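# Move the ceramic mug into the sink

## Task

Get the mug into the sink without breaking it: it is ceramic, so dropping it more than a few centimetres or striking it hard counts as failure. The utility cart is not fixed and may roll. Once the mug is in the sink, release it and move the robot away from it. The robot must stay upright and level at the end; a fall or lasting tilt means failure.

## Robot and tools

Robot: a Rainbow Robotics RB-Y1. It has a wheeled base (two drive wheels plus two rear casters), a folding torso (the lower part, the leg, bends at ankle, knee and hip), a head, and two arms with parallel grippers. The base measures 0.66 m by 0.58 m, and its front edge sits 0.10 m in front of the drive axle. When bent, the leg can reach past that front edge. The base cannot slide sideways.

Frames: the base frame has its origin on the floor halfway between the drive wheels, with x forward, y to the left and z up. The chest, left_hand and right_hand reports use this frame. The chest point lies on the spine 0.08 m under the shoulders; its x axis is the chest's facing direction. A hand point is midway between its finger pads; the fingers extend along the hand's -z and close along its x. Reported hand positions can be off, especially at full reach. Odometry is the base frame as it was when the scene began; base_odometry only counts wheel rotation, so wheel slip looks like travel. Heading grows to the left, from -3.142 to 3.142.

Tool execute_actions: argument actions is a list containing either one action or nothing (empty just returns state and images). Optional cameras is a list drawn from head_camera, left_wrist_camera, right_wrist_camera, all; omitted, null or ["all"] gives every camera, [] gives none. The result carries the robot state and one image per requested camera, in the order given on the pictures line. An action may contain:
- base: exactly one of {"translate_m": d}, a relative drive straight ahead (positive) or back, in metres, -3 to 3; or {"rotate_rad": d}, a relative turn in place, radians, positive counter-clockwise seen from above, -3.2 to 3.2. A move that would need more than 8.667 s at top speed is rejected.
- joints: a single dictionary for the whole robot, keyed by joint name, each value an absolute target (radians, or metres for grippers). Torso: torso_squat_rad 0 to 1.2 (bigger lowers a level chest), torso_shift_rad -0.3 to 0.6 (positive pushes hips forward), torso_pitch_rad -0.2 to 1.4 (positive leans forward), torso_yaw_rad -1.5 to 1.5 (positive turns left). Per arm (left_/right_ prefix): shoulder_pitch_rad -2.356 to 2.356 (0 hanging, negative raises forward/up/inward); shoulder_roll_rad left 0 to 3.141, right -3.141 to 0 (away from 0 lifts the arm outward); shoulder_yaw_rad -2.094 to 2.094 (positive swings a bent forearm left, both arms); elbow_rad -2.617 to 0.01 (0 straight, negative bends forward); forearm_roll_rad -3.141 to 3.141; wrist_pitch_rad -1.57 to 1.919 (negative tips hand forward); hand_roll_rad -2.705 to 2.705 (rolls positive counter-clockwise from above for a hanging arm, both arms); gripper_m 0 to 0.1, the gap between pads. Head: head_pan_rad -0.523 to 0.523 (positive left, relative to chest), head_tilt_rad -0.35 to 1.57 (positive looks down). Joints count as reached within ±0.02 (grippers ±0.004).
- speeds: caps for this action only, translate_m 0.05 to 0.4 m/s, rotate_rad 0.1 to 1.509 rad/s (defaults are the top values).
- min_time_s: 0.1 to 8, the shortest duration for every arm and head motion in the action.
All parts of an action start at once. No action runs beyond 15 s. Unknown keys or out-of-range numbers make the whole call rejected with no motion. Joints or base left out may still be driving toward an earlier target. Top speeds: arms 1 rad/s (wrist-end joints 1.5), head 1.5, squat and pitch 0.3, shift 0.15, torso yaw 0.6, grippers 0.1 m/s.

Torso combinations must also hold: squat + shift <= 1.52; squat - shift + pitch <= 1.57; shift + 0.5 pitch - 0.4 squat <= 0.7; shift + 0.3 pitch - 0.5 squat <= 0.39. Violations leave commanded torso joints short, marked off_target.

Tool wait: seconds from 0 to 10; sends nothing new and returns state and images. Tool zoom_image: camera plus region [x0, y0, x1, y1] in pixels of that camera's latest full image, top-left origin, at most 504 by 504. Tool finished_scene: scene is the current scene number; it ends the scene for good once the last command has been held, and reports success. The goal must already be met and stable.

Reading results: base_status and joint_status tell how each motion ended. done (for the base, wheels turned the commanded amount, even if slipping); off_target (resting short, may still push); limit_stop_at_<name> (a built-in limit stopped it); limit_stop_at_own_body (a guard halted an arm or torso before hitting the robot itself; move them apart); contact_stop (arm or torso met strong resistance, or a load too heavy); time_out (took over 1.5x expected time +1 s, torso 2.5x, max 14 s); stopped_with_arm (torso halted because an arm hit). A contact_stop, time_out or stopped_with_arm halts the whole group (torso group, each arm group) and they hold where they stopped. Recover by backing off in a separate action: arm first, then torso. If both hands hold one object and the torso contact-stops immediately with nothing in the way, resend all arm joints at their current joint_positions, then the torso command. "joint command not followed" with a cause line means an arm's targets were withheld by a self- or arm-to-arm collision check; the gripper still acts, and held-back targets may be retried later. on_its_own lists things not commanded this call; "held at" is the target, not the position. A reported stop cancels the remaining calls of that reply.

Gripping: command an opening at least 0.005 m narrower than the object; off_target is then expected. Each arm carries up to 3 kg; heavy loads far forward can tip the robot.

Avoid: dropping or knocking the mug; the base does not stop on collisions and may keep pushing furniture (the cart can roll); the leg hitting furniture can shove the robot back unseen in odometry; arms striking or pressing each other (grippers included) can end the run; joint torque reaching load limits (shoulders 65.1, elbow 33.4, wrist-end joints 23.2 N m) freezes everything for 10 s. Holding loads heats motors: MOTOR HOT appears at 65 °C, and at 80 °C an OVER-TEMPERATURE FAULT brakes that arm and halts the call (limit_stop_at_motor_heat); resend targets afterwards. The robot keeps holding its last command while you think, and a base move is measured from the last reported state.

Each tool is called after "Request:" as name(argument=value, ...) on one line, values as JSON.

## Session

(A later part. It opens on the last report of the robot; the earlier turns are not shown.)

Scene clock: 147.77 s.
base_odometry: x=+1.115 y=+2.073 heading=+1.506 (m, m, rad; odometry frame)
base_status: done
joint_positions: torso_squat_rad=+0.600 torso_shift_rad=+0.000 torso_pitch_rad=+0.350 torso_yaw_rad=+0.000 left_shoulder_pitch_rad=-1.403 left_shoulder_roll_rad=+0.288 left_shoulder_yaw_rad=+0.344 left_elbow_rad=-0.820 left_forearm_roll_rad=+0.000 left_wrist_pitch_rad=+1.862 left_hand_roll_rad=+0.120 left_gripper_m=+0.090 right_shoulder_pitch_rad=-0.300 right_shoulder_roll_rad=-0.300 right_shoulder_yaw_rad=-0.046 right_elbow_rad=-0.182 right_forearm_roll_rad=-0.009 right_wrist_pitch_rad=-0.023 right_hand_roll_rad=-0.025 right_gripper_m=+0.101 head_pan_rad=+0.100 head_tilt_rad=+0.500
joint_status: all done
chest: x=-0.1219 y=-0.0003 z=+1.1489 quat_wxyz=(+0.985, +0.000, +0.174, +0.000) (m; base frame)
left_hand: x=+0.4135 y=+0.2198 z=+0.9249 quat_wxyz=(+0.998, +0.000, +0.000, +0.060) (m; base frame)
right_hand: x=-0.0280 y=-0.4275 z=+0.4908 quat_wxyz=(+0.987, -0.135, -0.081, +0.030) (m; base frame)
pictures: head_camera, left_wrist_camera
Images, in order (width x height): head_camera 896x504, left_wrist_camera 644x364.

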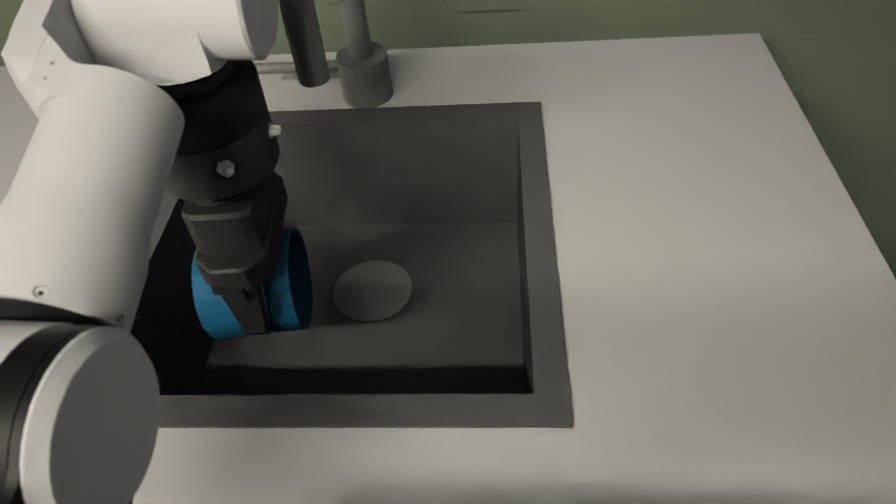

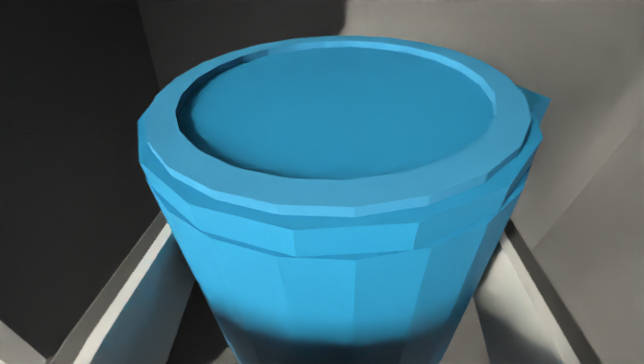

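Request:
execute_actions(actions=[{"joints":{"torso_squat_rad":0.77,"head_tilt_rad":0.45}}], cameras=["head_camera","left_wrist_camera"])

Request:
execute_actions(actions=[{"joints":{"torso_squat_rad":0.8}}], cameras=["head_camera","left_wrist_camera"])

Scene clock: 153.40 s.
base_odometry: x=+1.115 y=+2.073 heading=+1.506 (m, m, rad; odometry frame)
base_status: not commanded
joint_positions: torso_squat_rad=+0.770 torso_shift_rad=+0.000 torso_pitch_rad=+0.350 torso_yaw_rad=+0.000 left_shoulder_pitch_rad=-1.403 left_shoulder_roll_rad=+0.288 left_shoulder_yaw_rad=+0.344 left_elbow_rad=-0.820 left_forearm_roll_rad=+0.000 left_wrist_pitch_rad=+1.862 left_hand_roll_rad=+0.120 left_gripper_m=+0.090 right_shoulder_pitch_rad=-0.300 right_shoulder_roll_rad=-0.300 right_shoulder_yaw_rad=-0.046 right_elbow_rad=-0.182 right_forearm_roll_rad=-0.009 right_wrist_pitch_rad=-0.023 right_hand_roll_rad=-0.025 right_gripper_m=+0.101 head_pan_rad=+0.100 head_tilt_rad=+0.450
joint_status: all done
chest: x=-0.1219 y=-0.0003 z=+1.0737 quat_wxyz=(+0.985, +0.000, +0.174, +0.000) (m; base frame)
left_hand: x=+0.4135 y=+0.2198 z=+0.8497 quat_wxyz=(+0.998, +0.000, +0.000, +0.060) (m; base frame)
right_hand: x=-0.0280 y=-0.4274 z=+0.4156 quat_wxyz=(+0.987, -0.135, -0.081, +0.030) (m; base frame)
pictures: head_camera, left_wrist_camera
Images, in order (width x height): head_camera 896x504, left_wrist_camera 644x364.

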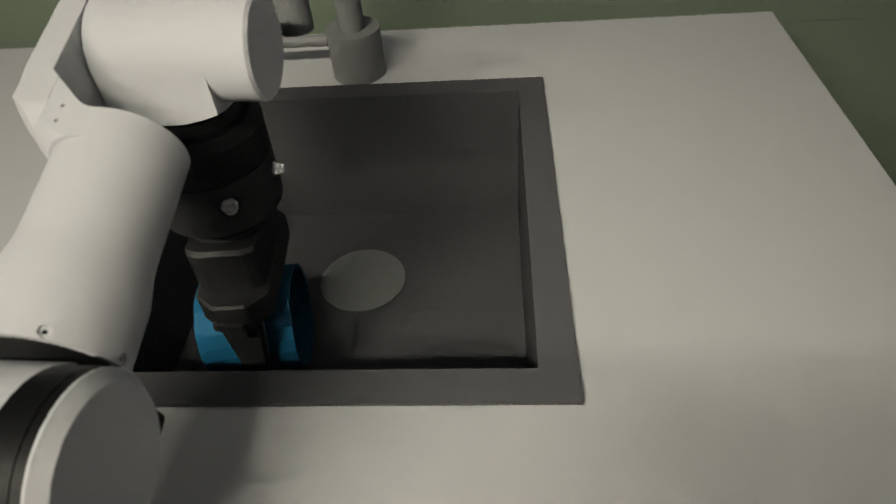

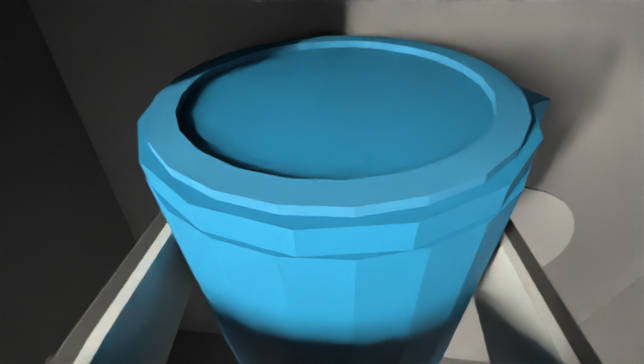

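Scene clock: 154.13 s.
base_odometry: x=+1.115 y=+2.073 heading=+1.506 (m, m, rad; odometry frame)
base_status: not commanded
joint_positions: torso_squat_rad=+0.800 torso_shift_rad=+0.000 torso_pitch_rad=+0.349 torso_yaw_rad=+0.000 left_shoulder_pitch_rad=-1.404 left_shoulder_roll_rad=+0.289 left_shoulder_yaw_rad=+0.344 left_elbow_rad=-0.821 left_forearm_roll_rad=+0.000 left_wrist_pitch_rad=+1.863 left_hand_roll_rad=+0.120 left_gripper_m=+0.090 right_shoulder_pitch_rad=-0.300 right_shoulder_roll_rad=-0.300 right_shoulder_yaw_rad=-0.046 right_elbow_rad=-0.182 right_forearm_roll_rad=-0.009 right_wrist_pitch_rad=-0.023 right_hand_roll_rad=-0.025 right_gripper_m=+0.101 head_pan_rad=+0.100 head_tilt_rad=+0.450
joint_status: all done
chest: x=-0.1224 y=-0.0003 z=+1.0589 quat_wxyz=(+0.985, +0.000, +0.174, +0.000) (m; base frame)
left_hand: x=+0.4139 y=+0.2197 z=+0.8366 quat_wxyz=(+0.998, +0.000, -0.002, +0.060) (m; base frame)
right_hand: x=-0.0279 y=-0.4274 z=+0.4008 quat_wxyz=(+0.987, -0.135, -0.081, +0.030) (m; base frame)
pictures: head_camera, left_wrist_camera
Images, in order (width x height): head_camera 896x504, left_wrist_camera 644x364.

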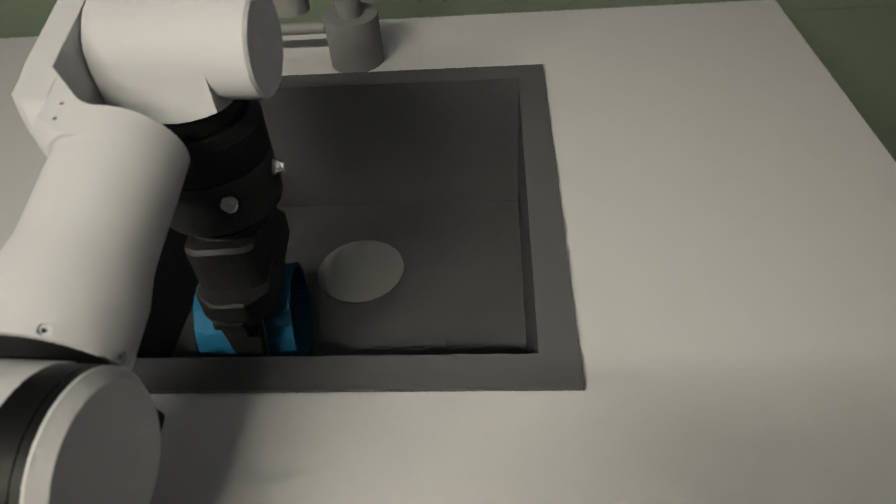

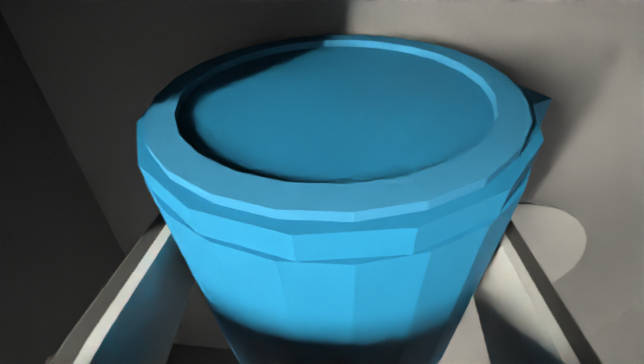

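The mug has just touched down (the arm deflected and the mug shifted in the grip). Releasing.

Request:
execute_actions(actions=[{"joints":{"left_gripper_m":0.1}}], cameras=["left_wrist_camera"])

Request:
execute_actions(actions=[{"joints":{"torso_squat_rad":0.5}}], cameras=["head_camera","left_wrist_camera"])

Scene clock: 159.50 s.
base_odometry: x=+1.115 y=+2.073 heading=+1.506 (m, m, rad; odometry frame)
base_status: not commanded
joint_positions: torso_squat_rad=+0.800 torso_shift_rad=+0.000 torso_pitch_rad=+0.350 torso_yaw_rad=+0.000 left_shoulder_pitch_rad=-1.403 left_shoulder_roll_rad=+0.289 left_shoulder_yaw_rad=+0.344 left_elbow_rad=-0.820 left_forearm_roll_rad=+0.000 left_wrist_pitch_rad=+1.862 left_hand_roll_rad=+0.120 left_gripper_m=+0.100 right_shoulder_pitch_rad=-0.300 right_shoulder_roll_rad=-0.300 right_shoulder_yaw_rad=-0.046 right_elbow_rad=-0.182 right_forearm_roll_rad=-0.009 right_wrist_pitch_rad=-0.023 right_hand_roll_rad=-0.025 right_gripper_m=+0.101 head_pan_rad=+0.100 head_tilt_rad=+0.450
joint_status: all done
chest: x=-0.1221 y=-0.0003 z=+1.0589 quat_wxyz=(+0.985, +0.000, +0.174, +0.000) (m; base frame)
left_hand: x=+0.4138 y=+0.2199 z=+0.8356 quat_wxyz=(+0.998, +0.000, -0.001, +0.060) (m; base frame)
right_hand: x=-0.0280 y=-0.4274 z=+0.4007 quat_wxyz=(+0.987, -0.135, -0.081, +0.030) (m; base frame)
pictures: left_wrist_camera
Images, in order (width x height): left_wrist_camera 644x364.

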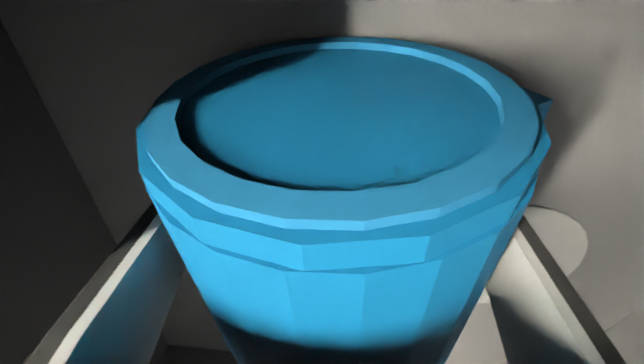

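Scene clock: 161.33 s.
base_odometry: x=+1.115 y=+2.073 heading=+1.506 (m, m, rad; odometry frame)
base_status: not commanded
joint_positions: torso_squat_rad=+0.500 torso_shift_rad=+0.000 torso_pitch_rad=+0.350 torso_yaw_rad=+0.000 left_shoulder_pitch_rad=-1.403 left_shoulder_roll_rad=+0.289 left_shoulder_yaw_rad=+0.344 left_elbow_rad=-0.820 left_forearm_roll_rad=+0.000 left_wrist_pitch_rad=+1.862 left_hand_roll_rad=+0.120 left_gripper_m=+0.100 right_shoulder_pitch_rad=-0.300 right_shoulder_roll_rad=-0.300 right_shoulder_yaw_rad=-0.046 right_elbow_rad=-0.182 right_forearm_roll_rad=-0.009 right_wrist_pitch_rad=-0.023 right_hand_roll_rad=-0.025 right_gripper_m=+0.101 head_pan_rad=+0.100 head_tilt_rad=+0.450
joint_status: all done
chest: x=-0.1219 y=-0.0004 z=+1.1855 quat_wxyz=(+0.985, +0.000, +0.174, +0.000) (m; base frame)
left_hand: x=+0.4138 y=+0.2199 z=+0.9618 quat_wxyz=(+0.998, +0.000, +0.000, +0.060) (m; base frame)
right_hand: x=-0.0281 y=-0.4275 z=+0.5273 quat_wxyz=(+0.987, -0.135, -0.081, +0.030) (m; base frame)
pictures: head_camera, left_wrist_camera
Images, in order (width x height): head_camera 896x504, left_wrist_camera 644x364.

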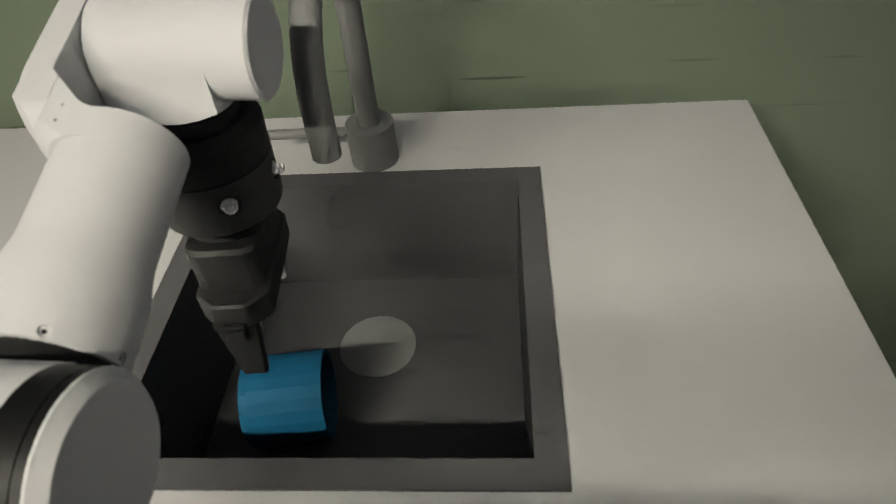

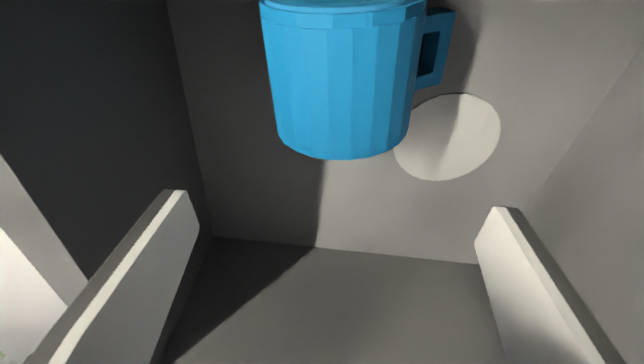

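Request:
execute_actions(actions=[{"base":{"translate_m":-0.5},"joints":{"torso_squat_rad":0.3,"torso_pitch_rad":0.1}}], cameras=["head_camera"])

Request:
finished_scene(scene=2)

Scene clock: 167.43 s.
base_odometry: x=+1.083 y=+1.574 heading=+1.507 (m, m, rad; odometry frame)
base_status: done
joint_positions: torso_squat_rad=+0.300 torso_shift_rad=+0.000 torso_pitch_rad=+0.100 torso_yaw_rad=+0.000 left_shoulder_pitch_rad=-1.403 left_shoulder_roll_rad=+0.289 left_shoulder_yaw_rad=+0.344 left_elbow_rad=-0.820 left_forearm_roll_rad=+0.000 left_wrist_pitch_rad=+1.862 left_hand_roll_rad=+0.120 left_gripper_m=+0.100 right_shoulder_pitch_rad=-0.300 right_shoulder_roll_rad=-0.300 right_shoulder_yaw_rad=-0.046 right_elbow_rad=-0.182 right_forearm_roll_rad=-0.009 right_wrist_pitch_rad=-0.023 right_hand_roll_rad=-0.025 right_gripper_m=+0.101 head_pan_rad=+0.100 head_tilt_rad=+0.450
joint_status: all done
chest: x=-0.1972 y=-0.0005 z=+1.2571 quat_wxyz=(+0.999, +0.000, +0.050, +0.000) (m; base frame)
left_hand: x=+0.3772 y=+0.2197 z=+1.1730 quat_wxyz=(+0.990, -0.007, -0.125, +0.060) (m; base frame)
right_hand: x=+0.0564 y=-0.4276 z=+0.6426 quat_wxyz=(+0.969, -0.138, -0.203, +0.013) (m; base frame)
pictures: head_camera
Images, in order (width x height): head_camera 896x504.

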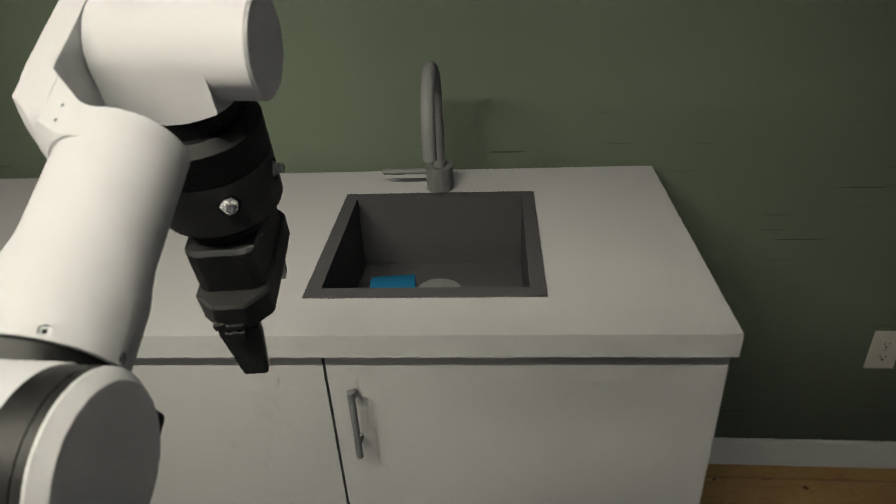

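The scene is finished: the task was done.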